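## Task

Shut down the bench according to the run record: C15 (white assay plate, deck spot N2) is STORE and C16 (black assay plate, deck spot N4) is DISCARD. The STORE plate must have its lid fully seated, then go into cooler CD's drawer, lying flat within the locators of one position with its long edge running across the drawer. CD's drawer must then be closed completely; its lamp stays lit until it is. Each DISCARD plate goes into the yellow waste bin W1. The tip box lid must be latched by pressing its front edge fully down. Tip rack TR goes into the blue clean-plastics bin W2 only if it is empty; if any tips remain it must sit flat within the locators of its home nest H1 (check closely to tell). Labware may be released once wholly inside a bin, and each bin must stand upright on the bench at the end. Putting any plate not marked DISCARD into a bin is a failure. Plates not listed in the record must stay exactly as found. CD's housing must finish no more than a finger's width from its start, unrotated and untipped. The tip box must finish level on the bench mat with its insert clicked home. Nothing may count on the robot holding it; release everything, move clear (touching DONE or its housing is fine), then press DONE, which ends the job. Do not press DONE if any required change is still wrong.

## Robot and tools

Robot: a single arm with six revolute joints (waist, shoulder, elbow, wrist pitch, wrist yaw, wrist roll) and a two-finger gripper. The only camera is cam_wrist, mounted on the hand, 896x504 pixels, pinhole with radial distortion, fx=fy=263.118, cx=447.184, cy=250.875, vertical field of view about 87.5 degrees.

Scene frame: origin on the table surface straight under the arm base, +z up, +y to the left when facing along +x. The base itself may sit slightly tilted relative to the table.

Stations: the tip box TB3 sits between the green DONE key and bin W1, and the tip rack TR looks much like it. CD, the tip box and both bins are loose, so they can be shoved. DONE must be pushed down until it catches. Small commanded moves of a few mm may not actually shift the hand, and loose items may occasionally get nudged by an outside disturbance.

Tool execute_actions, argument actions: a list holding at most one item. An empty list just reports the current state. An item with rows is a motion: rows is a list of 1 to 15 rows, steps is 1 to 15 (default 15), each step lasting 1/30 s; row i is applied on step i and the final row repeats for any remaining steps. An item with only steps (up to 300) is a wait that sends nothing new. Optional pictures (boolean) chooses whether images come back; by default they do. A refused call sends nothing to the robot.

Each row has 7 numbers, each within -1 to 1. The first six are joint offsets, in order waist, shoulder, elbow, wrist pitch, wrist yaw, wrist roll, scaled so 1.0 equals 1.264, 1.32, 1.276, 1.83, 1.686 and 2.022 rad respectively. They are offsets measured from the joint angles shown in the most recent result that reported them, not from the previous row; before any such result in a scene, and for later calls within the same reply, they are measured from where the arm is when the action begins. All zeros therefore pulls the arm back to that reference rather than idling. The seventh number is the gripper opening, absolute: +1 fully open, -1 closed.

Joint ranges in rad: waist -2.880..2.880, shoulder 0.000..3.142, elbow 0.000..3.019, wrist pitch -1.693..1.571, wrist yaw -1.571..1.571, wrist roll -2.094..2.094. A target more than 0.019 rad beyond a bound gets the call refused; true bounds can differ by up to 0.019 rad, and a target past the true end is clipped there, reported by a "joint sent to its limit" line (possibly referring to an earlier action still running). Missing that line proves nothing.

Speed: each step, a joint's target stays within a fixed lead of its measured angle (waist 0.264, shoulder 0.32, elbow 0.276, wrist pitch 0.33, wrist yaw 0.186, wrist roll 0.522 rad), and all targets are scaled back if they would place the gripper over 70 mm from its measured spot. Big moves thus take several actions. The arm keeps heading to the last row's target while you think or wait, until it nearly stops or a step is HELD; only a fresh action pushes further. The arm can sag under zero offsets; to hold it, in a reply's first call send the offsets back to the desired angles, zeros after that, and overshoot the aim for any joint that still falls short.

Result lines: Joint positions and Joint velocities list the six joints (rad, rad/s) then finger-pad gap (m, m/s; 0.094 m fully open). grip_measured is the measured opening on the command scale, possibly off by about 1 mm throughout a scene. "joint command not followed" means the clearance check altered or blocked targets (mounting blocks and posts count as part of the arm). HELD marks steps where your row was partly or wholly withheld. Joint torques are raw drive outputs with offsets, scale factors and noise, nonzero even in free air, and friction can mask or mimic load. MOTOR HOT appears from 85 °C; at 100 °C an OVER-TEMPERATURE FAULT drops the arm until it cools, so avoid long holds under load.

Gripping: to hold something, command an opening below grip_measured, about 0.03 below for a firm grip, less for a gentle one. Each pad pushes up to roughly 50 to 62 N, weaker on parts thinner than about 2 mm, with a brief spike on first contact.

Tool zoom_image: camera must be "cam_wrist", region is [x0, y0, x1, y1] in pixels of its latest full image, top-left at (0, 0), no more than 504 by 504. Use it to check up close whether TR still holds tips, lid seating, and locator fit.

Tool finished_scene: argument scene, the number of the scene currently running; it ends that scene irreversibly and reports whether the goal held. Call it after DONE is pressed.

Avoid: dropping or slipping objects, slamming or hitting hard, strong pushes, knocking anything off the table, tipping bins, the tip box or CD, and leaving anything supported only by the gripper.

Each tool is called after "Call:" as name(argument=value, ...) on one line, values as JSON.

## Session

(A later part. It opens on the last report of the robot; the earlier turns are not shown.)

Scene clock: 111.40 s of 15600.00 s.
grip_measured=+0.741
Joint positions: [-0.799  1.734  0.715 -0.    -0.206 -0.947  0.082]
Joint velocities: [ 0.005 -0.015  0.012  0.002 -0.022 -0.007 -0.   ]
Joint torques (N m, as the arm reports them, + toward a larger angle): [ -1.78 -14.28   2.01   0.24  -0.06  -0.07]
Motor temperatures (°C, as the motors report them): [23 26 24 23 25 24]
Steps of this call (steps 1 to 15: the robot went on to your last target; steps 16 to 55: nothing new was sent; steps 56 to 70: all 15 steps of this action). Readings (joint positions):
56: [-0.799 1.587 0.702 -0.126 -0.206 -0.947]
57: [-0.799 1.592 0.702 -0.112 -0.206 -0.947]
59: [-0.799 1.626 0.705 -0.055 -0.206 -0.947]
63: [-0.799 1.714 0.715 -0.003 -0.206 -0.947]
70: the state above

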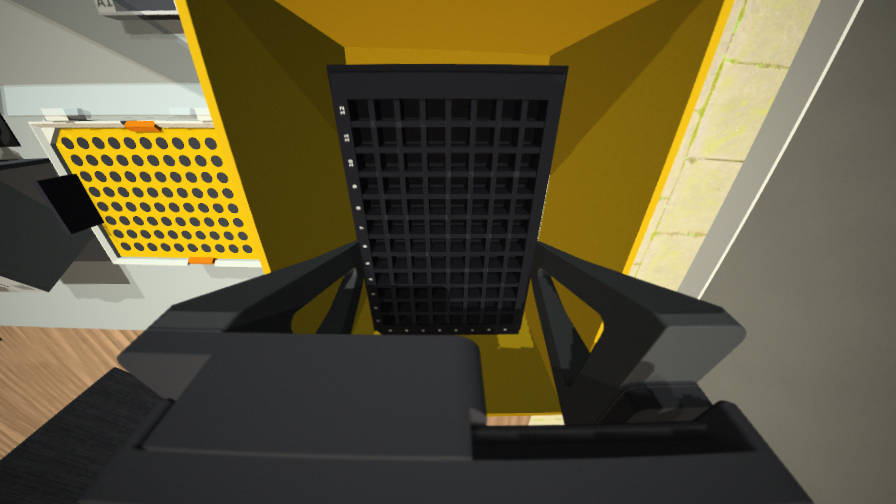

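Call:
execute_actions(actions=[{"rows":[[0,0,0,0,0,0,0.85],[0,0,0,0,0,0,0.85],[0,0,0,0,0,0,0.85],[0,0,0,0,0,0,0.85],[0,-0.04,0,-0.03,0,0,0.85],[0,-0.08,0,-0.06,0,0,0.85],[0,-0.12,0,-0.09,0,0,0.85],[0,-0.16,0,-0.12,0,0,0.85],[0,-0.2,0,-0.15,0,0,0.85],[0,-0.25,0,-0.19,0,0,0.85],[0,-0.3,0,-0.22,0,0,0.85],[0,-0.35,0,-0.25,0,0,0.85]]}], pictures=false)

Call:
execute_actions(actions=[{"steps":10}])

Call:
execute_actions(actions=[{"rows":[[0.05,0,0.03,-0.02,0.02,0.03,-1],[0.1,0,0.06,-0.02,0.04,0.06,-1],[0.15,0,0.09,-0.02,0.06,0.09,-1],[0.2,0.03,0.12,-0.02,0.08,0.12,-1],[0.25,0.06,0.14,-0.02,0.1,0.15,-1],[0.3,0.09,0.14,0,0.12,0.18,-1],[0.35,0.12,0.14,0,0.14,0.21,-1],[0.4,0.15,0.14,0.02,0.165,0.24,-1]]}], pictures=false)

Call:
execute_actions(actions=[{"steps":12}])

Scene clock: 118.43 s of 15600.00 s.
grip_measured=+0.848
Joint positions: [-0.799  1.313  0.71  -0.416 -0.206 -0.947  0.087]
Joint velocities: [ 0.005 -1.48  -0.007 -0.466 -0.007 -0.007  0.001]
Joint torques (N m, as the arm reports them, + toward a larger angle): [-0.4  -8.63  5.82 -0.09 -0.12 -0.11]
Motor temperatures (°C, as the motors report them): [23 26 24 24 25 24]
Steps of this call (steps 1 to 15: the robot went on to your last target; steps 16 to 90: nothing new was sent; then 3.53 s passed at rest; steps 91 to 105: all 15 steps of this action). Readings (joint positions):
91: [-0.799 1.734 0.715 -0.000 -0.206 -0.947]
92: [-0.799 1.734 0.715 -0.000 -0.206 -0.947]
94: [-0.799 1.734 0.715 -0.000 -0.206 -0.947]
98: [-0.799 1.680 0.713 -0.122 -0.206 -0.947]
105: the state above

Scene clock: 118.77 s of 15600.00 s.
grip_measured=+0.848
Joint positions: [-0.799  1.252  0.712 -0.449 -0.206 -0.947  0.087]
Joint velocities: [-0.005  0.093 -0.002 -0.007 -0.007 -0.095 -0.001]
Joint torques (N m, as the arm reports them, + toward a larger angle): [ -0.97 -11.94   6.04  -0.13  -0.11  -0.09]
Motor temperatures (°C, as the motors report them): [23 26 24 24 25 24]
Steps of this call (steps 1 to 10: the robot went on to your last target). Readings (joint positions):
1: [-0.799 1.270 0.710 -0.427 -0.206 -0.947]
2: [-0.799 1.240 0.711 -0.432 -0.206 -0.947]
4: [-0.799 1.220 0.712 -0.436 -0.206 -0.947]
8: [-0.799 1.242 0.712 -0.446 -0.206 -0.947]
10: the state above

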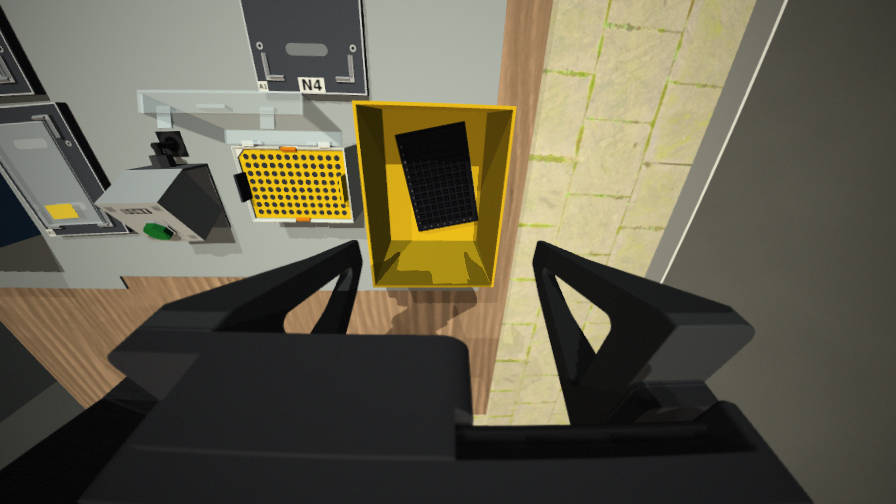

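Scene clock: 119.27 s of 15600.00 s.
grip_measured=-0.997
Joint positions: [-0.253  1.442  0.876 -0.416  0.064 -0.543  0.   ]
Joint velocities: [ 0.21   0.249 -0.017  0.002  0.051  0.418  0.   ]
Joint torques (N m, as the arm reports them, + toward a larger angle): [ -1.62 -16.9    6.89   0.42   0.18   0.11]
Motor temperatures (°C, as the motors report them): [23 26 24 24 25 24]
Steps of this call (steps 1 to 15: all 15 steps of this action). Readings (joint positions):
1: [-0.794 1.253 0.712 -0.454 -0.188 -0.939]
2: [-0.779 1.253 0.715 -0.464 -0.158 -0.921]
4: [-0.715 1.255 0.731 -0.476 -0.106 -0.874]
8: [-0.520 1.297 0.804 -0.466 0.006 -0.752]
15: the state above

Scene clock: 119.67 s of 15600.00 s.
grip_measured=-0.997
Joint positions: [-0.294  1.452  0.876 -0.416  0.071 -0.478  0.   ]
Joint velocities: [-0.015  0.005  0.002  0.002 -0.022 -0.037 -0.002]
Joint torques (N m, as the arm reports them, + toward a larger angle): [  1.22 -15.61   6.61   0.21   0.05   0.01]
Motor temperatures (°C, as the motors report them): [23 26 24 24 25 24]
Steps of this call (steps 1 to 12: the robot went on to your last target). Readings (joint positions):
1: [-0.249 1.449 0.876 -0.416 0.064 -0.530]
2: [-0.253 1.452 0.876 -0.416 0.066 -0.519]
4: [-0.267 1.452 0.876 -0.416 0.069 -0.503]
8: [-0.292 1.452 0.876 -0.416 0.071 -0.485]
12: the state above

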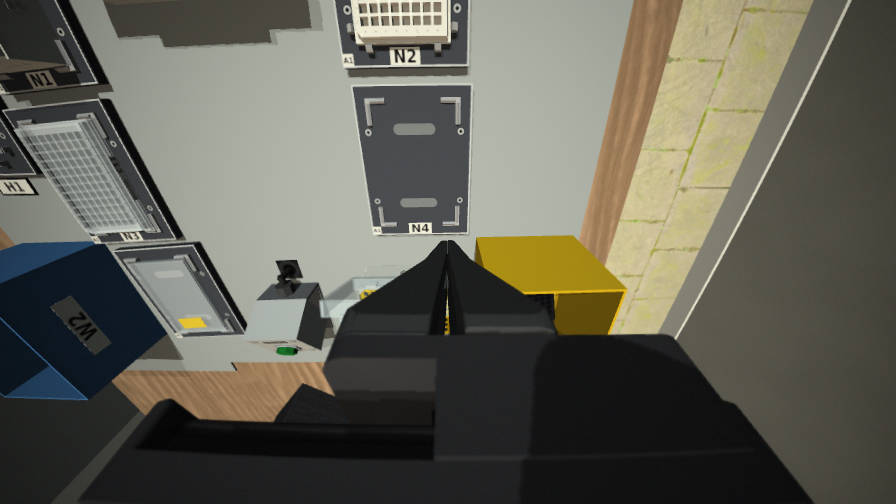

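Call:
execute_actions(actions=[{"rows":[[0.01,0.03,-0.02,0.04,0,0.78,-1],[0.02,0.06,-0.04,0.08,0,0.78,-1],[0.025,0.09,-0.06,0.11,0,0.78,-1],[0.025,0.115,-0.075,0.13,0,0.78,-1]]}], pictures=false)

Call:
execute_actions(actions=[{"steps":15}])

Scene clock: 123.60 s of 15600.00 s.
grip_measured=-0.997
Joint positions: [-0.267  1.613  0.771 -0.191  0.071  0.883  0.   ]
Joint velocities: [-0.005 -0.015 -0.017  0.056  0.037  1.37  -0.001]
Joint torques (N m, as the arm reports them, + toward a larger angle): [  2.26 -15.83   3.76   0.11   0.04  -0.02]
Motor temperatures (°C, as the motors report them): [23 26 25 24 25 24]
Steps of this call (steps 1 to 30: the robot went on to your last target; steps 31 to 90: nothing new was sent; then 0.43 s passed at rest; steps 91 to 105: all 15 steps of this action). Readings (joint positions):
91: [-0.293 1.453 0.873 -0.404 0.071 -0.392]
92: [-0.292 1.456 0.864 -0.369 0.071 -0.292]
94: [-0.285 1.482 0.840 -0.270 0.071 -0.101]
98: [-0.269 1.575 0.798 -0.197 0.071 0.292]
105: the state above

Scene clock: 124.10 s of 15600.00 s.
grip_measured=-0.997
Joint positions: [-0.267  1.613  0.771 -0.19   0.071  1.079  0.   ]
Joint velocities: [-0.005  0.015 -0.002  0.002 -0.066 -0.022 -0.002]
Joint torques (N m, as the arm reports them, + toward a larger angle): [  2.76 -15.54   3.81   0.41   0.03   0.02]
Motor temperatures (°C, as the motors report them): [23 26 25 24 25 24]
Steps of this call (steps 1 to 15: the robot went on to your last target). Readings (joint positions):
1: [-0.267 1.613 0.771 -0.190 0.071 0.923]
2: [-0.267 1.613 0.771 -0.190 0.071 0.957]
4: [-0.267 1.613 0.771 -0.190 0.071 1.004]
8: [-0.267 1.613 0.771 -0.190 0.071 1.053]
15: the state above

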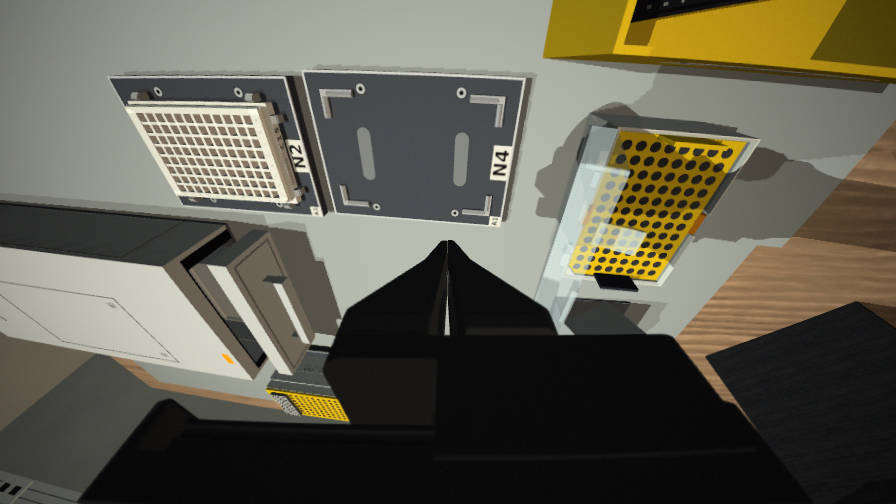

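Call:
execute_actions(actions=[{"rows":[[-0.01,-0.01,-0.02,0.006,0,0,-1],[-0.02,-0.02,-0.04,0.012,0,0,-1],[-0.03,-0.03,-0.06,0.018,-0.01,-0.01,-1],[-0.04,-0.04,-0.08,0.024,-0.01,-0.02,-1],[-0.05,-0.05,-0.1,0.03,-0.02,-0.03,-1],[-0.06,-0.06,-0.12,0.036,-0.02,-0.03,-1],[-0.07,-0.065,-0.13,0.04,-0.02,-0.03,-1],[-0.08,-0.07,-0.14,0.043,-0.03,-0.04,-1],[-0.085,-0.075,-0.15,0.046,-0.03,-0.04,-1],[-0.09,-0.08,-0.16,0.05,-0.03,-0.04,-1],[-0.095,-0.085,-0.17,0.053,-0.03,-0.04,-1],[-0.1,-0.09,-0.18,0.056,-0.04,-0.05,-1],[-0.105,-0.095,-0.19,0.06,-0.04,-0.05,-1],[-0.11,-0.1,-0.2,0.063,-0.04,-0.05,-1],[-0.115,-0.1,-0.21,0.066,-0.04,-0.05,-1]]}], pictures=false)

Call:
execute_actions(actions=[{"steps":12}])

Scene clock: 132.90 s of 15600.00 s.
grip_measured=-0.998
Joint positions: [-0.4    1.515  0.529 -0.094  0.007  1.007  0.   ]
Joint velocities: [-0.103 -0.2   -0.276  0.222 -0.037 -0.125  0.   ]
Joint torques (N m, as the arm reports them, + toward a larger angle): [ -0.19 -13.91   0.77   0.36   0.01  -0.17]
Motor temperatures (°C, as the motors report them): [23 26 25 24 25 24]
Steps of this call (steps 1 to 15: the robot went on to your last target; steps 16 to 90: nothing new was sent; then 5.30 s passed at rest; steps 91 to 105: all 15 steps of this action). Readings (joint positions):
91: [-0.267 1.613 0.769 -0.189 0.071 1.087]
92: [-0.268 1.612 0.763 -0.184 0.071 1.087]
94: [-0.278 1.604 0.732 -0.165 0.058 1.078]
98: [-0.331 1.564 0.626 -0.136 0.031 1.047]
105: the state above

Scene clock: 133.30 s of 15600.00 s.
grip_measured=-0.998
Joint positions: [-0.406  1.503  0.507 -0.081  0.006  0.992  0.   ]
Joint velocities: [ 0.005 -0.005 -0.002  0.012  0.007 -0.007 -0.   ]
Joint torques (N m, as the arm reports them, + toward a larger angle): [  0.6  -13.72   1.1    0.21  -0.01  -0.29]
Motor temperatures (°C, as the motors report them): [23 26 25 24 25 24]
Steps of this call (steps 1 to 12: the robot went on to your last target). Readings (joint positions):
1: [-0.403 1.509 0.520 -0.089 0.007 1.004]
2: [-0.405 1.505 0.514 -0.086 0.007 1.001]
4: [-0.406 1.503 0.507 -0.085 0.007 0.998]
8: [-0.406 1.503 0.507 -0.081 0.006 0.994]
12: the state above

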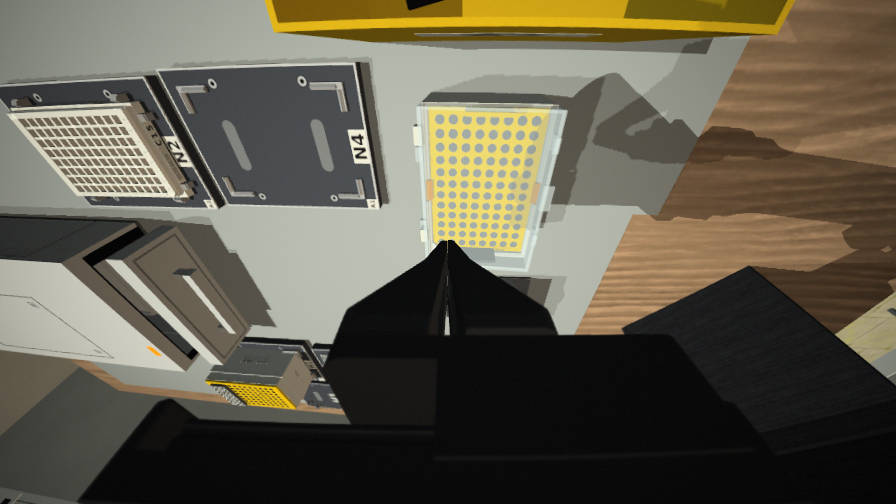

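Call:
execute_actions(actions=[{"rows":[[-0.03,0,-0.02,0.02,-0.01,-0.02,-1],[-0.06,0.03,-0.04,0.05,-0.02,-0.04,-1],[-0.09,0.06,-0.06,0.09,-0.03,-0.06,-1],[-0.11,0.09,-0.08,0.12,-0.045,-0.07,-1],[-0.11,0.12,-0.1,0.15,-0.045,-0.07,-1],[-0.11,0.14,-0.1,0.17,-0.045,-0.07,-1],[-0.11,0.16,-0.1,0.19,-0.045,-0.07,-1]]}])

Scene clock: 142.50 s of 15600.00 s.
grip_measured=-0.998
Joint positions: [-0.553  1.727  0.374  0.249 -0.067  0.869  0.   ]
Joint velocities: [ 0.005  0.005 -0.002  0.125 -0.022 -0.051 -0.   ]
Joint torques (N m, as the arm reports them, + toward a larger angle): [  1.07 -12.54  -1.7    0.14  -0.02  -0.19]
Motor temperatures (°C, as the motors report them): [23 26 24 24 25 24]
Steps of this call (steps 1 to 30: the robot went on to your last target; steps 31 to 90: nothing new was sent; then 5.70 s passed at rest; steps 91 to 105: all 15 steps of this action). Readings (joint positions):
91: [-0.409 1.503 0.505 -0.075 -0.002 0.986]
92: [-0.417 1.503 0.497 -0.054 -0.016 0.975]
94: [-0.461 1.522 0.467 0.038 -0.053 0.938]
98: [-0.554 1.653 0.404 0.214 -0.064 0.893]
105: the state above

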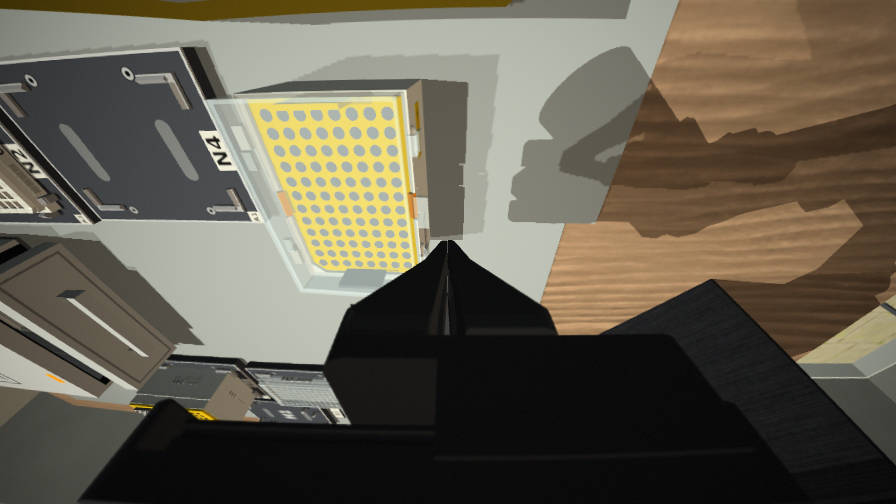

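Call:
execute_actions(actions=[{"rows":[[0.04,0.0,0.035,0.025,0,0,-1],[0.04,0.0,0.035,0.025,0,0,-1],[0.04,0.0,0.035,0.025,0,0,-1],[0.04,0.07,0.045,0.06,0,0,-1]]}])

Scene clock: 145.37 s of 15600.00 s.
grip_measured=-0.998
Joint positions: [-0.504  1.797  0.435  0.354 -0.066  0.862  0.   ]
Joint velocities: [-0.005 -0.015  0.002 -0.002 -0.051 -0.051  0.   ]
Joint torques (N m, as the arm reports them, + toward a larger angle): [  0.51 -10.09  -2.58   0.02   0.07   0.02]
Motor temperatures (°C, as the motors report them): [23 26 24 24 25 24]
Steps of this call (steps 1 to 15: the robot went on to your last target; steps 16 to 71: nothing new was sent; steps 72 to 86: all 15 steps of this action). Readings (joint positions):
72: [-0.549 1.727 0.377 0.258 -0.066 0.862]
73: [-0.541 1.727 0.382 0.263 -0.066 0.862]
75: [-0.520 1.733 0.400 0.287 -0.066 0.862]
79: [-0.504 1.790 0.435 0.347 -0.066 0.862]
86: the state above

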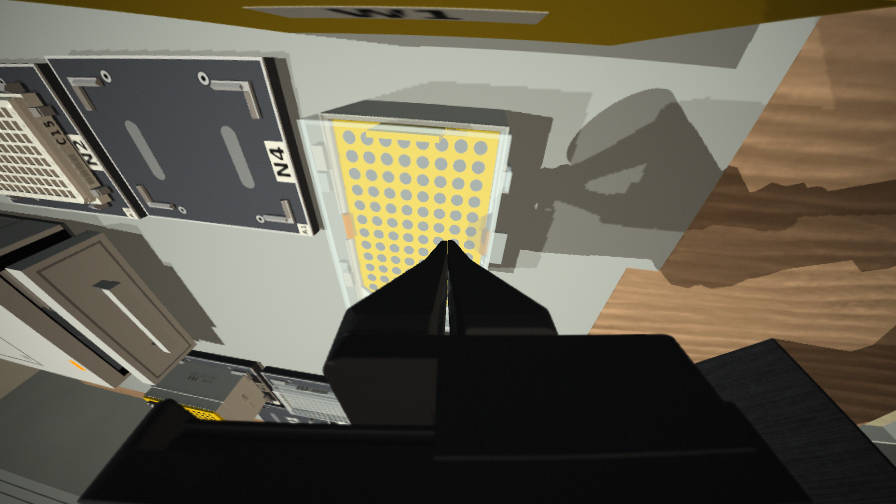

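Call:
execute_actions(actions=[{"rows":[[0,0,0,-0.035,0,0,-1]],"steps":10}])

Call:
execute_actions(actions=[{"rows":[[0,0.055,0.005,0.03,0,0,-1]]}])

Scene clock: 148.03 s of 15600.00 s.
grip_measured=-0.998
Joint positions: [-0.504  1.792  0.439  0.319 -0.066  0.862  0.   ]
Joint velocities: [-0.015 -0.015  0.012 -0.007 -0.037 -0.066 -0.   ]
Joint torques (N m, as the arm reports them, + toward a larger angle): [  0.3  -12.84  -2.6   -1.05   0.08  -0.05]
Motor temperatures (°C, as the motors report them): [23 25 24 24 25 24]
Steps of this call (steps 1 to 15: the robot went on to your last target; steps 16 to 70: nothing new was sent; steps 71 to 80: all 10 steps of this action). Readings (joint positions):
71: [-0.504 1.797 0.435 0.347 -0.066 0.862]
72: [-0.504 1.794 0.437 0.338 -0.066 0.862]
74: [-0.504 1.792 0.439 0.323 -0.066 0.862]
78: [-0.504 1.792 0.439 0.319 -0.066 0.862]
80: the state above

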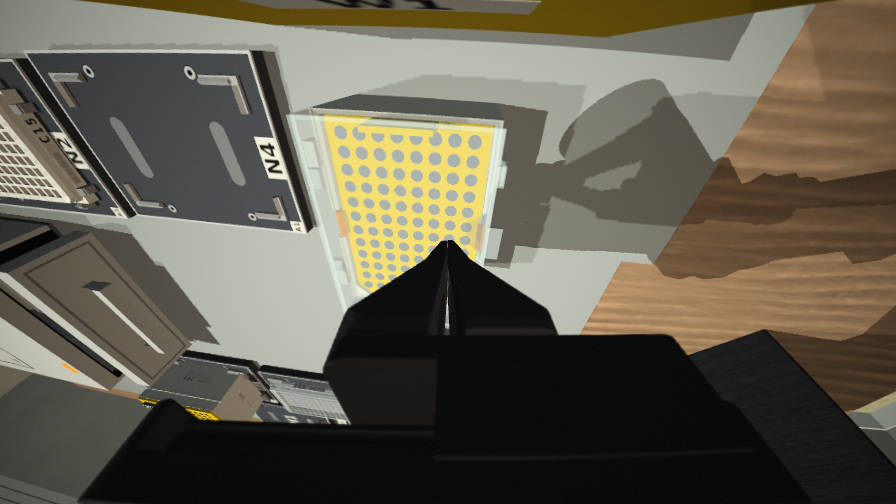

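Scene clock: 148.53 s of 15600.00 s.
grip_measured=-0.998
Joint positions: [-0.504  1.802  0.431  0.363 -0.068  0.862  0.   ]
Joint velocities: [-0.015 -0.024 -0.007 -0.012 -0.007 -0.037  0.   ]
Joint torques (N m, as the arm reports them, + toward a larger angle): [ 0.68 -7.02 -0.98  0.53  0.09 -0.08]
Motor temperatures (°C, as the motors report them): [23 25 24 24 25 24]
Steps of this call (steps 1 to 15: all 15 steps of this action). Readings (joint positions):
1: [-0.504 1.794 0.439 0.330 -0.067 0.862]
2: [-0.504 1.799 0.437 0.342 -0.068 0.862]
4: [-0.504 1.801 0.432 0.357 -0.068 0.862]
8: [-0.504 1.802 0.431 0.362 -0.068 0.862]
15: the state above

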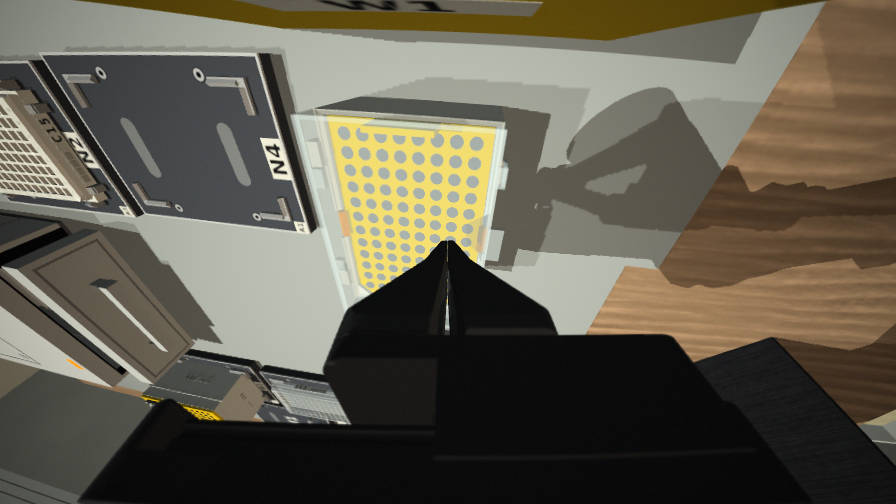

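Call:
execute_actions(actions=[{"rows":[[0,-0.05,0,-0.035,0,0,-1],[0,-0.05,0,-0.035,0,0,-1],[0,-0.05,0,-0.035,0,0,-1],[0,-0.05,0,-0.035,0,0,-1],[0,-0.05,0,-0.035,0,0,-1],[0,-0.05,-0.02,-0.05,0,0,-1]]}])

Call:
execute_actions(actions=[{"rows":[[0,0.03,0,0.01,0,0,-1],[0,0.04,0,0.02,0,0,-1],[0,0.05,0,0.03,0,0,-1],[0,0.06,0.01,0.035,0,0,-1],[0,0.07,0.01,0.035,0,0,-1],[0,0.08,0.01,0.035,0,0,-1],[0,0.095,0.01,0.035,0,0,-1]]}])

Scene clock: 153.50 s of 15600.00 s.
grip_measured=-0.998
Joint positions: [-0.504  1.751  0.419  0.28  -0.068  0.862  0.   ]
Joint velocities: [-0.005 -0.005 -0.012 -0.012  0.022 -0.022  0.   ]
Joint torques (N m, as the arm reports them, + toward a larger angle): [  0.76 -13.25  -2.88  -0.31   0.03  -0.07]
Motor temperatures (°C, as the motors report them): [23 25 24 24 25 24]
Steps of this call (steps 1 to 15: the robot went on to your last target; steps 16 to 90: nothing new was sent; then 1.47 s passed at rest; steps 91 to 105: all 15 steps of this action). Readings (joint positions):
91: [-0.504 1.796 0.430 0.353 -0.068 0.862]
92: [-0.504 1.785 0.430 0.336 -0.068 0.862]
94: [-0.504 1.765 0.430 0.316 -0.068 0.862]
98: [-0.504 1.751 0.429 0.292 -0.068 0.862]
105: the state above

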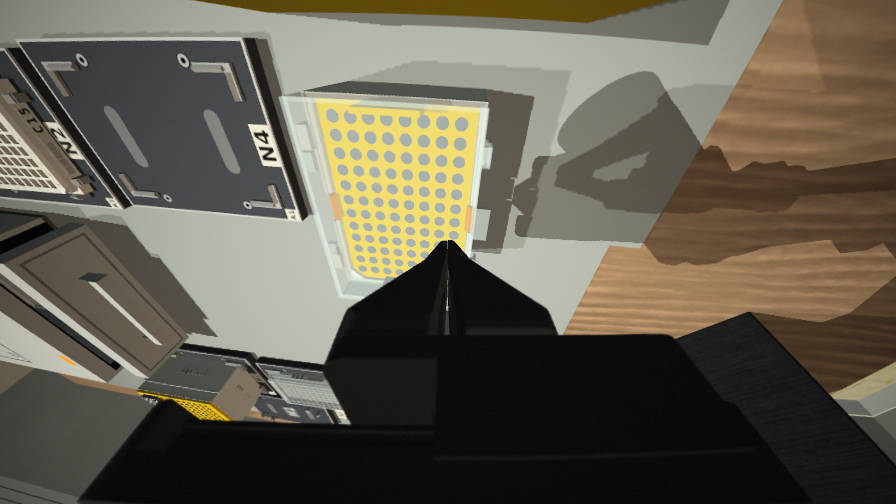

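Scene clock: 154.00 s of 15600.00 s.
grip_measured=-0.998
Joint positions: [-0.504  1.805  0.421  0.344 -0.069  0.862  0.   ]
Joint velocities: [ 0.015 -0.005  0.002 -0.007 -0.022  0.051 -0.001]
Joint torques (N m, as the arm reports them, + toward a larger angle): [ 0.14 -5.93 -1.47 -0.2   0.06 -0.12]
Motor temperatures (°C, as the motors report them): [23 25 24 24 25 24]
Steps of this call (steps 1 to 15: all 15 steps of this action). Readings (joint positions):
1: [-0.504 1.752 0.419 0.281 -0.068 0.862]
2: [-0.504 1.756 0.419 0.288 -0.068 0.862]
4: [-0.504 1.774 0.420 0.311 -0.068 0.862]
8: [-0.504 1.805 0.421 0.344 -0.069 0.862]
15: the state above

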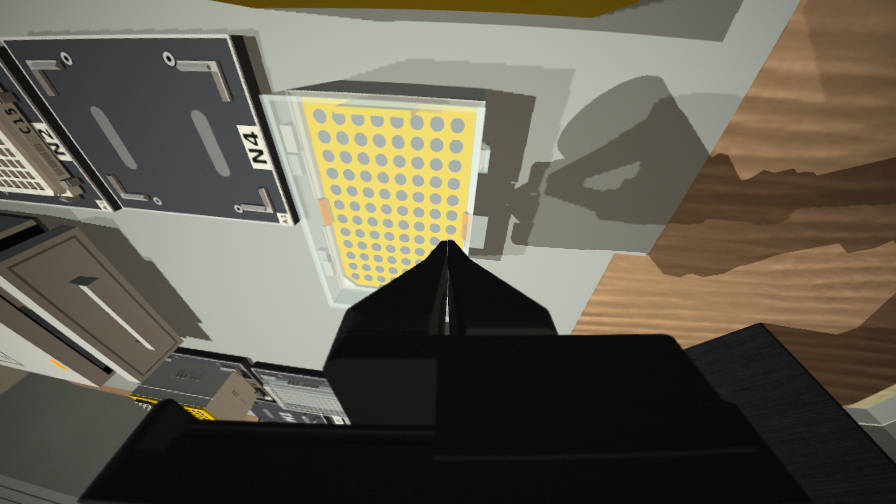

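Call:
execute_actions(actions=[{"rows":[[0,-0.04,0,-0.03,0,0,-1],[0,-0.08,0,-0.06,0,0,-1],[0,-0.12,0.02,-0.1,0,0,-1],[0,-0.16,0.04,-0.14,0,-0.05,-1],[0,-0.2,0.06,-0.18,0,-0.1,-1],[0.05,-0.24,0.08,-0.22,0,-0.165,-1],[0.1,-0.28,0.1,-0.26,0.03,-0.165,-1],[0.2,-0.3,0.12,-0.3,0.06,-0.165,-1],[0.3,-0.3,0.12,-0.33,0.1,-0.165,-1],[0.4,-0.3,0.12,-0.36,0.14,-0.165,0],[0.5,-0.3,0.12,-0.39,0.18,-0.165,1],[0.6,-0.3,0.12,-0.42,0.22,-0.165,1],[1,-0.3,0.12,-0.46,0.33,-0.165,1]]}], pictures=false)

Call:
execute_actions(actions=[{"steps":30}])

Call:
execute_actions(actions=[{"rows":[[0,0.04,0,0.03,0,0,1],[0,0.08,0,0.06,0,0,1],[0,0.12,0,0.09,0,0,1],[0,0.16,0,0.12,0,0,1],[0,0.2,0,0.15,0,0,1],[0,0.24,0,0.18,0,0,1],[0,0.28,0,0.2,0,0,1]]}])

Scene clock: 167.97 s of 15600.00 s.
grip_measured=+0.665
Joint positions: [ 0.005  1.402  0.603 -0.396  0.441  0.594  0.078]
Joint velocities: [ 2.33  -0.024 -0.027 -0.838  0.769 -0.271  0.422]
Joint torques (N m, as the arm reports them, + toward a larger angle): [  2.01 -11.54   1.48  -0.69   0.09  -0.22]
Motor temperatures (°C, as the motors report them): [23 25 24 23 25 24]
Steps of this call (steps 1 to 15: the robot went on to your last target; steps 16 to 90: nothing new was sent; then 10.47 s passed at rest; steps 91 to 105: all 15 steps of this action). Readings (joint positions):
91: [-0.504 1.799 0.421 0.336 -0.069 0.862]
92: [-0.504 1.785 0.422 0.311 -0.069 0.862]
94: [-0.504 1.731 0.430 0.208 -0.069 0.848]
98: [-0.462 1.552 0.487 -0.028 -0.018 0.715]
105: the state above

Scene clock: 168.97 s of 15600.00 s.
grip_measured=+0.999
Joint positions: [ 0.761  1.402  0.581 -0.49   0.486  0.541  0.094]
Joint velocities: [ 0.005  0.005 -0.012  0.002 -0.037 -0.022  0.001]
Joint torques (N m, as the arm reports them, + toward a larger angle): [ 4.38 -8.76  4.82 -0.36  0.14 -0.29]
Motor temperatures (°C, as the motors report them): [23 25 24 23 25 24]
Steps of this call (steps 1 to 30: the robot went on to your last target). Readings (joint positions):
1: [0.084 1.402 0.603 -0.421 0.461 0.586]
2: [0.163 1.402 0.600 -0.440 0.471 0.579]
4: [0.320 1.402 0.598 -0.462 0.480 0.569]
8: [0.634 1.402 0.597 -0.476 0.484 0.555]
30: the state above

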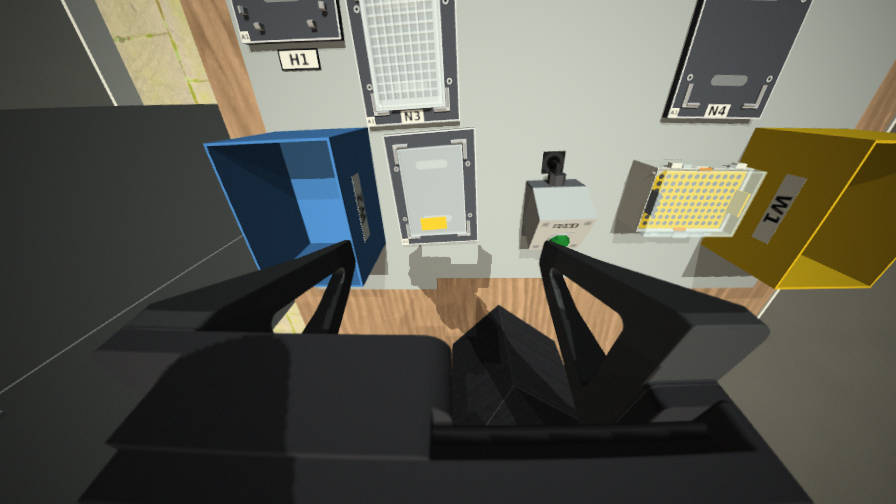

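Scene clock: 169.47 s of 15600.00 s.
grip_measured=+0.999
Joint positions: [ 0.761  1.803  0.573 -0.142  0.485  0.541  0.094]
Joint velocities: [-0.005 -0.093 -0.002  0.164 -0.037 -0.007  0.   ]
Joint torques (N m, as the arm reports them, + toward a larger angle): [  5.87 -13.23   2.66   0.     0.09  -0.04]
Motor temperatures (°C, as the motors report them): [23 25 24 23 25 24]
Steps of this call (steps 1 to 15: all 15 steps of this action). Readings (joint positions):
1: [0.761 1.404 0.581 -0.482 0.486 0.541]
2: [0.761 1.414 0.581 -0.459 0.486 0.541]
4: [0.761 1.469 0.581 -0.372 0.486 0.541]
8: [0.761 1.686 0.582 -0.177 0.486 0.541]
15: the state above

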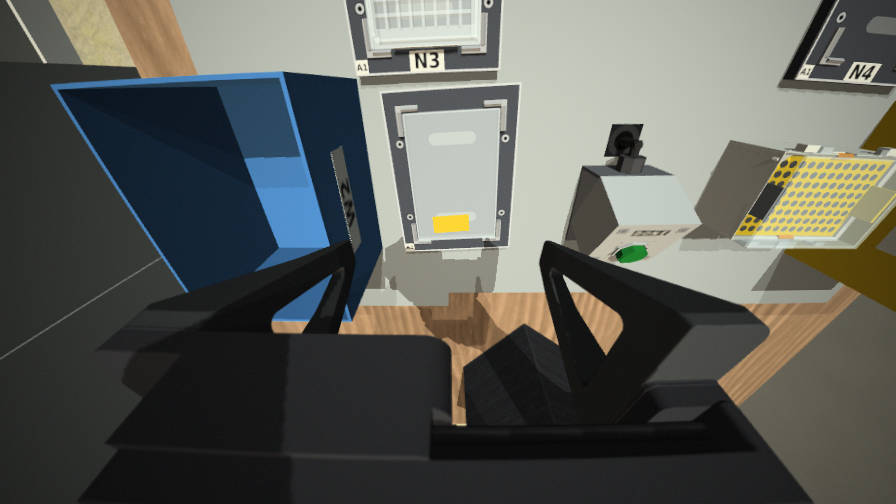

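Call:
execute_actions(actions=[{"rows":[[-0.015,0.02,0,0.03,0,-0.02,1],[-0.03,0.05,0,0.05,0,-0.03,1],[-0.045,0.08,0.01,0.08,-0.01,-0.05,1],[-0.06,0.11,0.015,0.1,-0.01,-0.06,1],[-0.075,0.14,0.02,0.13,-0.015,-0.08,1],[-0.09,0.17,0.025,0.15,-0.02,-0.09,1],[-0.105,0.2,0.03,0.18,-0.02,-0.1,1],[-0.115,0.22,0.035,0.2,-0.025,-0.12,1],[-0.127,0.245,0.035,0.225,-0.025,-0.12,1]]}], pictures=false)

Call:
execute_actions(actions=[{"steps":10}])

Scene clock: 180.13 s of 15600.00 s.
grip_measured=+0.999
Joint positions: [0.59  2.143 0.613 0.246 0.446 0.332 0.094]
Joint velocities: [ 0.024 -0.015 -0.002  0.09  -0.037 -0.168 -0.001]
Joint torques (N m, as the arm reports them, + toward a larger angle): [  7.07 -13.95  -0.99   0.66  -0.02  -0.2 ]
Motor temperatures (°C, as the motors report them): [23 25 24 24 25 24]
Steps of this call (steps 1 to 15: the robot went on to your last target; steps 16 to 90: nothing new was sent; then 7.17 s passed at rest; steps 91 to 105: all 15 steps of this action). Readings (joint positions):
91: [0.760 1.795 0.573 -0.128 0.485 0.536]
92: [0.758 1.801 0.573 -0.111 0.485 0.528]
94: [0.739 1.836 0.576 -0.040 0.474 0.498]
98: [0.662 1.997 0.605 0.135 0.451 0.413]
105: the state above

Scene clock: 180.47 s of 15600.00 s.
grip_measured=+0.999
Joint positions: [0.591 2.143 0.614 0.257 0.446 0.312 0.094]
Joint velocities: [-0.005  0.005 -0.012  0.012 -0.022 -0.022  0.   ]
Joint torques (N m, as the arm reports them, + toward a larger angle): [  7.18 -14.15  -0.95   0.32  -0.02  -0.15]
Motor temperatures (°C, as the motors report them): [23 25 24 24 25 24]
Steps of this call (steps 1 to 10: the robot went on to your last target). Readings (joint positions):
1: [0.591 2.143 0.614 0.250 0.446 0.328]
2: [0.591 2.143 0.614 0.254 0.446 0.324]
4: [0.591 2.143 0.614 0.257 0.446 0.319]
8: [0.591 2.143 0.614 0.257 0.446 0.314]
10: the state above

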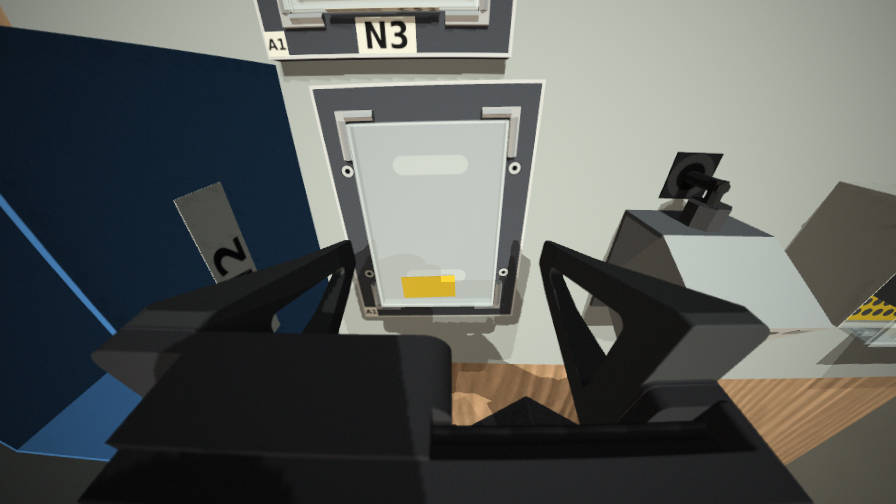

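Call:
execute_actions(actions=[{"rows":[[0.005,0.03,0.01,0.02,0,0,1],[0.005,0.05,0.01,0.035,0,0,1],[0.005,0.075,0.02,0.05,0,0,1],[0.005,0.095,0.025,0.065,0,-0.012,1]]}])

Scene clock: 185.67 s of 15600.00 s.
grip_measured=+0.999
Joint positions: [0.591 2.264 0.645 0.365 0.446 0.301 0.094]
Joint velocities: [-0.015  0.005 -0.007  0.002  0.066 -0.037  0.001]
Joint torques (N m, as the arm reports them, + toward a larger angle): [  5.89 -11.92  -2.14   0.65   0.04  -0.17]
Motor temperatures (°C, as the motors report them): [23 25 24 24 25 24]
Steps of this call (steps 1 to 30: the robot went on to your last target; steps 31 to 90: nothing new was sent; then 1.70 s passed at rest; steps 91 to 105: all 15 steps of this action). Readings (joint positions):
91: [0.591 2.144 0.614 0.262 0.446 0.310]
92: [0.591 2.149 0.614 0.276 0.446 0.310]
94: [0.591 2.179 0.624 0.319 0.446 0.309]
98: [0.591 2.251 0.645 0.362 0.446 0.304]
105: the state above

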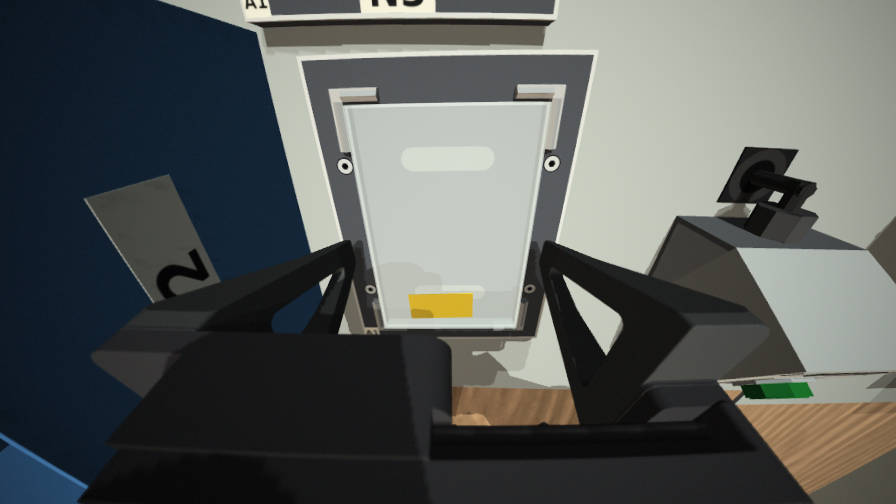

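Call:
execute_actions(actions=[{"rows":[[0,0.048,0,0.027,0,0,1]]}])

Call:
execute_actions(actions=[{"rows":[[0,0,0,0,0,0,0.76]],"steps":8}])

Scene clock: 188.30 s of 15600.00 s.
grip_measured=+0.999
Joint positions: [0.591 2.312 0.645 0.402 0.446 0.3   0.094]
Joint velocities: [ 0.005  0.015  0.022 -0.007  0.051 -0.066  0.001]
Joint torques (N m, as the arm reports them, + toward a larger angle): [  5.69 -11.46  -2.38   0.41   0.03  -0.05]
Motor temperatures (°C, as the motors report them): [23 25 24 24 25 24]
Steps of this call (steps 1 to 15: the robot went on to your last target; steps 16 to 64: nothing new was sent; steps 65 to 79: all 15 steps of this action). Readings (joint positions):
65: [0.591 2.267 0.645 0.373 0.446 0.300]
66: [0.591 2.274 0.645 0.386 0.446 0.300]
68: [0.591 2.290 0.645 0.400 0.446 0.300]
72: [0.591 2.311 0.645 0.401 0.446 0.300]
79: the state above

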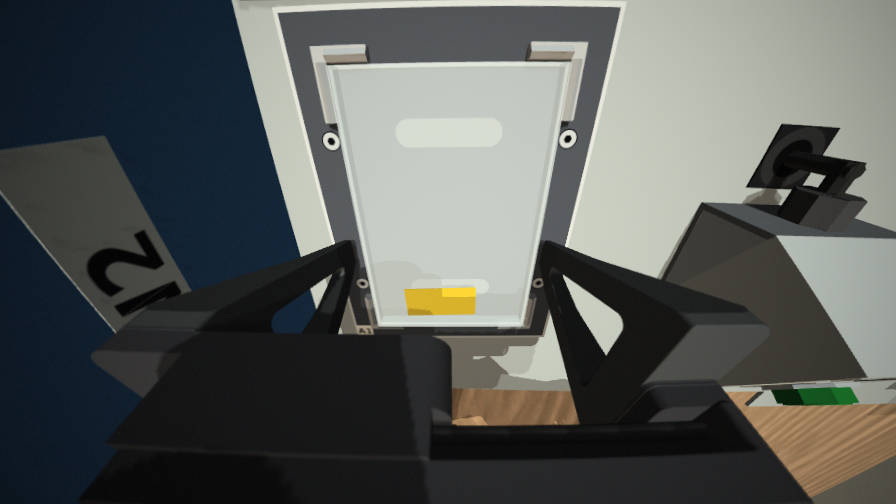

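Scene clock: 188.57 s of 15600.00 s.
grip_measured=+0.777
Joint positions: [0.591 2.312 0.645 0.402 0.446 0.3   0.083]
Joint velocities: [ 0.005 -0.005  0.007  0.007  0.051 -0.066 -0.001]
Joint torques (N m, as the arm reports them, + toward a larger angle): [  6.35 -12.8   -2.35   0.16   0.07  -0.07]
Motor temperatures (°C, as the motors report them): [23 25 24 24 25 24]
Steps of this call (steps 1 to 8: all 8 steps of this action). Readings (joint positions):
1: [0.591 2.312 0.645 0.402 0.446 0.300]
2: [0.591 2.312 0.645 0.402 0.446 0.300]
4: [0.591 2.312 0.645 0.402 0.446 0.300]
8: the state above

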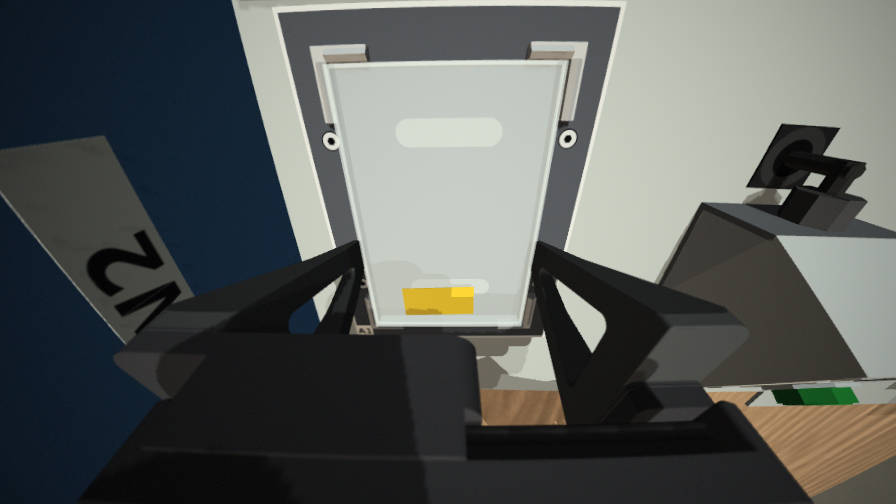

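Call:
execute_actions(actions=[{"rows":[[0.01,-0.02,-0.005,-0.01,0,0,0.75],[0.015,-0.03,-0.01,-0.015,0,0,0.75],[0.02,-0.04,-0.015,-0.02,0,0.01,0.75],[0.025,-0.06,-0.02,-0.035,0,0.015,0.75],[0.03,-0.09,-0.02,-0.055,0,0.015,0.75],[0.03,-0.13,-0.025,-0.085,0,0.015,0.75],[0.03,-0.17,-0.03,-0.115,0,0.015,0.75],[0.03,-0.21,-0.03,-0.145,0,0.015,0.75],[0.03,-0.26,-0.03,-0.18,0,0.015,0.75],[0.03,-0.31,-0.03,-0.215,0,0.015,0.75],[0.03,-0.36,-0.03,-0.25,0,0.015,0.75],[0.03,-0.42,-0.03,-0.29,0,0.015,0.75],[0.03,-0.48,-0.03,-0.33,0,0.015,0.75],[0.03,-0.54,0,-0.39,0,0.015,0.75],[0.03,-0.62,0.05,-0.48,0,0.015,0.75]]}], pictures=false)

Call:
execute_actions(actions=[{"steps":15}], pictures=false)

Call:
execute_actions(actions=[{"rows":[[-0.04,0,0.03,0,-0.01,-0.02,0.75],[-0.08,0,0.06,0,-0.02,-0.05,0.75],[-0.13,0,0.09,-0.01,-0.03,-0.08,0.75],[-0.18,0.01,0.12,-0.02,-0.05,-0.1,0.75],[-0.23,0.02,0.15,-0.03,-0.06,-0.13,0.75],[-0.28,0.03,0.18,-0.03,-0.08,-0.16,0.75],[-0.33,0.04,0.21,-0.04,-0.09,-0.18,0.75],[-0.38,0.06,0.25,-0.04,-0.11,-0.21,0.75],[-0.43,0.08,0.29,-0.05,-0.12,-0.24,0.75],[-0.48,0.1,0.33,-0.05,-0.14,-0.27,0.75],[-0.53,0.13,0.37,-0.05,-0.15,-0.3,0.75],[-0.57,0.16,0.41,-0.05,-0.17,-0.32,0.75],[-0.6,0.19,0.45,-0.05,-0.18,-0.34,0.75],[-0.62,0.22,0.49,-0.05,-0.185,-0.345,0.75],[-0.63,0.26,0.52,-0.05,-0.185,-0.345,0.75]]}], pictures=false)

Call:
execute_actions(actions=[{"steps":20}])

Scene clock: 201.97 s of 15600.00 s.
grip_measured=+0.772
Joint positions: [ 0.621  1.735  0.621 -0.174  0.446  0.316  0.083]
Joint velocities: [-0.005 -1.968  0.286 -1.834 -0.022  0.051  0.001]
Joint torques (N m, as the arm reports them, + toward a larger angle): [  6.3  -11.25   5.19   0.52   0.14   0.03]
Motor temperatures (°C, as the motors report them): [23 25 24 23 25 24]
Steps of this call (steps 1 to 15: the robot went on to your last target; steps 16 to 90: nothing new was sent; then 9.90 s passed at rest; steps 91 to 105: all 15 steps of this action). Readings (joint positions):
91: [0.591 2.312 0.645 0.400 0.446 0.300]
92: [0.591 2.311 0.645 0.396 0.446 0.300]
94: [0.595 2.301 0.645 0.377 0.446 0.306]
98: [0.612 2.193 0.627 0.234 0.446 0.314]
105: the state above

Scene clock: 202.47 s of 15600.00 s.
grip_measured=+0.772
Joint positions: [ 0.621  1.478  0.715 -0.469  0.446  0.318  0.083]
Joint velocities: [-0.015  0.034 -0.017 -0.022 -0.007  0.037  0.   ]
Joint torques (N m, as the arm reports them, + toward a larger angle): [  5.52 -10.41   5.02  -0.15   0.08   0.04]
Motor temperatures (°C, as the motors report them): [23 25 24 23 25 24]
Steps of this call (steps 1 to 15: the robot went on to your last target). Readings (joint positions):
1: [0.621 1.669 0.635 -0.243 0.446 0.316]
2: [0.621 1.608 0.654 -0.316 0.446 0.316]
4: [0.621 1.509 0.687 -0.412 0.446 0.317]
8: [0.621 1.445 0.718 -0.449 0.446 0.318]
15: the state above

Scene clock: 202.97 s of 15600.00 s.
grip_measured=+0.772
Joint positions: [ 0.09   1.587  1.069 -0.526  0.179 -0.054  0.083]
Joint velocities: [-1.118  0.718  1.106  0.002 -0.344 -0.755  0.002]
Joint torques (N m, as the arm reports them, + toward a larger angle): [  4.6  -14.56   7.95  -0.24  -0.09  -0.19]
Motor temperatures (°C, as the motors report them): [23 25 24 23 25 24]
Steps of this call (steps 1 to 15: all 15 steps of this action). Readings (joint positions):
1: [0.617 1.479 0.715 -0.469 0.438 0.314]
2: [0.607 1.479 0.718 -0.469 0.422 0.299]
4: [0.553 1.479 0.739 -0.479 0.387 0.255]
8: [0.383 1.484 0.825 -0.504 0.317 0.161]
15: the state above

Scene clock: 203.63 s of 15600.00 s.
grip_measured=+0.772
Joint positions: [-0.179  1.812  1.358 -0.552  0.136 -0.36   0.083]
Joint velocities: [ 0.122  0.005 -0.002 -0.012  0.037 -0.066  0.   ]
Joint torques (N m, as the arm reports them, + toward a larger angle): [  3.33 -20.56   8.5   -0.26  -0.07  -0.13]
Motor temperatures (°C, as the motors report them): [23 25 24 23 25 24]
Steps of this call (steps 1 to 20: the robot went on to your last target). Readings (joint positions):
1: [0.053 1.611 1.106 -0.526 0.169 -0.079]
2: [0.016 1.637 1.143 -0.527 0.161 -0.104]
4: [-0.054 1.690 1.215 -0.531 0.148 -0.158]
8: [-0.173 1.789 1.344 -0.541 0.139 -0.274]
20: the state above

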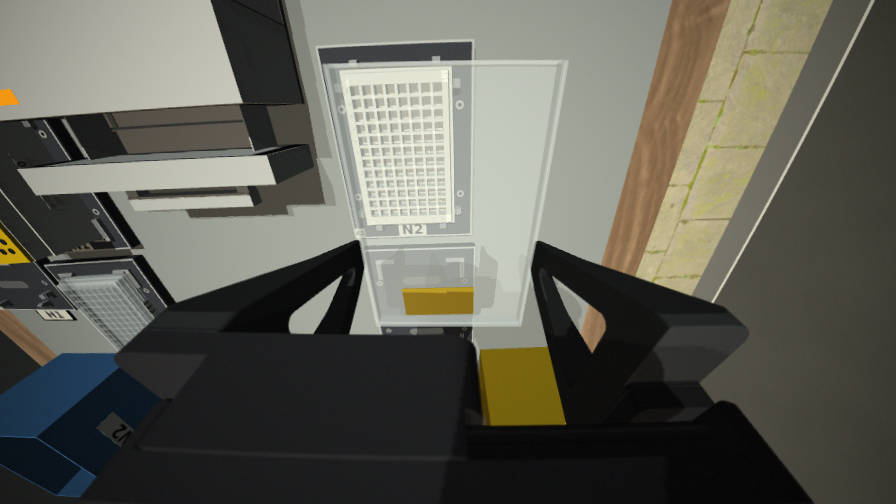

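Call:
execute_actions(actions=[{"rows":[[0.01,0.03,0.02,0.01,0,0,0.75],[0.02,0.05,0.03,0.02,0,0,0.75],[0.03,0.07,0.04,0.025,0.01,0,0.75],[0.04,0.09,0.045,0.03,0.01,0.01,0.75],[0.045,0.11,0.05,0.04,0.012,0.015,0.75],[0.045,0.13,0.055,0.045,0.012,0.015,0.75],[0.045,0.145,0.06,0.052,0.012,0.015,0.75]]}])

Scene clock: 210.47 s of 15600.00 s.
grip_measured=+0.772
Joint positions: [-0.119  2.016  1.414 -0.465  0.154 -0.345  0.083]
Joint velocities: [ 0.005  0.005 -0.002  0.002  0.007 -0.022  0.   ]
Joint torques (N m, as the arm reports them, + toward a larger angle): [  3.85 -23.08   7.     0.16   0.     0.08]
Motor temperatures (°C, as the motors report them): [23 26 25 23 25 24]
Steps of this call (steps 1 to 30: the robot went on to your last target; steps 31 to 90: nothing new was sent; then 3.33 s passed at rest; steps 91 to 105: all 15 steps of this action). Readings (joint positions):
91: [-0.172 1.812 1.358 -0.551 0.136 -0.367]
92: [-0.172 1.815 1.358 -0.546 0.136 -0.367]
94: [-0.168 1.833 1.366 -0.528 0.149 -0.364]
98: [-0.145 1.922 1.409 -0.476 0.154 -0.351]
105: the state above

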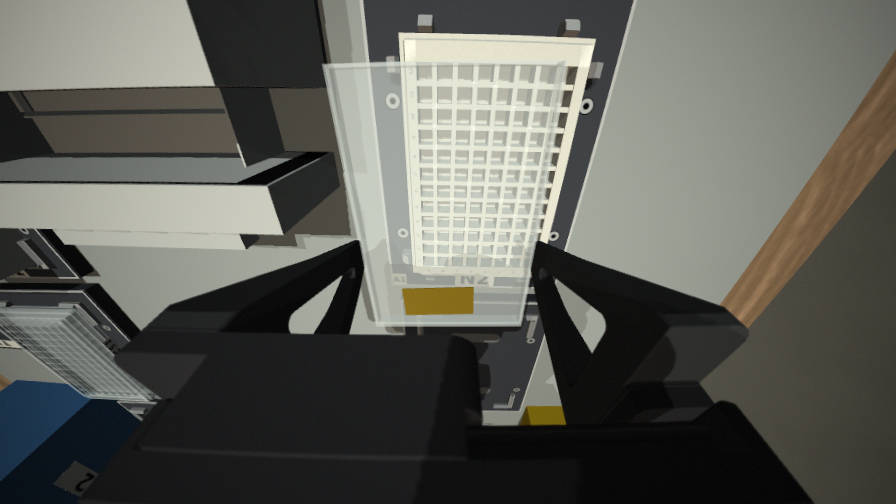

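Call:
execute_actions(actions=[{"rows":[[-0.025,0,0.035,0.01,0,0,0.75]]}])

Scene clock: 214.10 s of 15600.00 s.
grip_measured=+0.772
Joint positions: [-0.149  2.016  1.42  -0.458  0.154 -0.342  0.083]
Joint velocities: [-0.005  0.005  0.002  0.017 -0.051  0.007  0.   ]
Joint torques (N m, as the arm reports them, + toward a larger angle): [  3.72 -22.11   8.86   0.43  -0.03  -0.1 ]
Motor temperatures (°C, as the motors report them): [23 26 25 23 25 24]
Steps of this call (steps 1 to 15: the robot went on to your last target; steps 16 to 90: nothing new was sent; then 0.13 s passed at rest; steps 91 to 105: all 15 steps of this action). Readings (joint positions):
91: [-0.121 2.016 1.415 -0.463 0.154 -0.342]
92: [-0.122 2.016 1.415 -0.461 0.154 -0.342]
94: [-0.129 2.016 1.415 -0.460 0.154 -0.342]
98: [-0.143 2.016 1.419 -0.459 0.154 -0.342]
105: the state above

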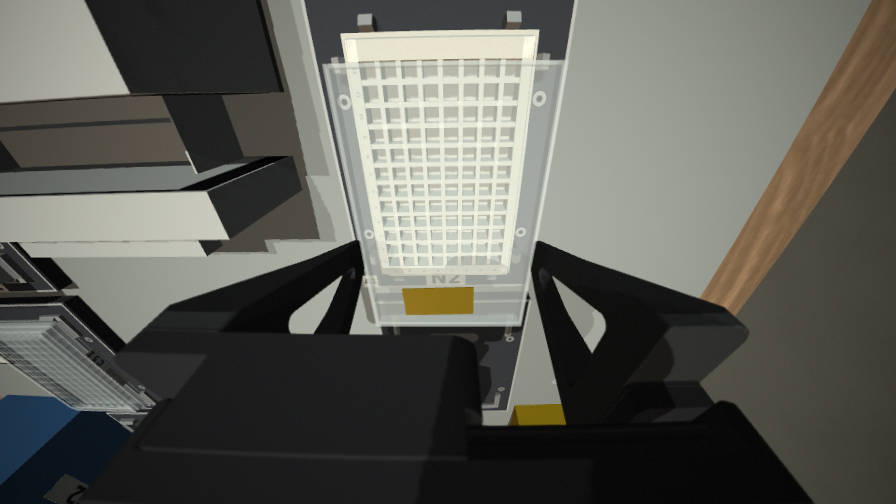

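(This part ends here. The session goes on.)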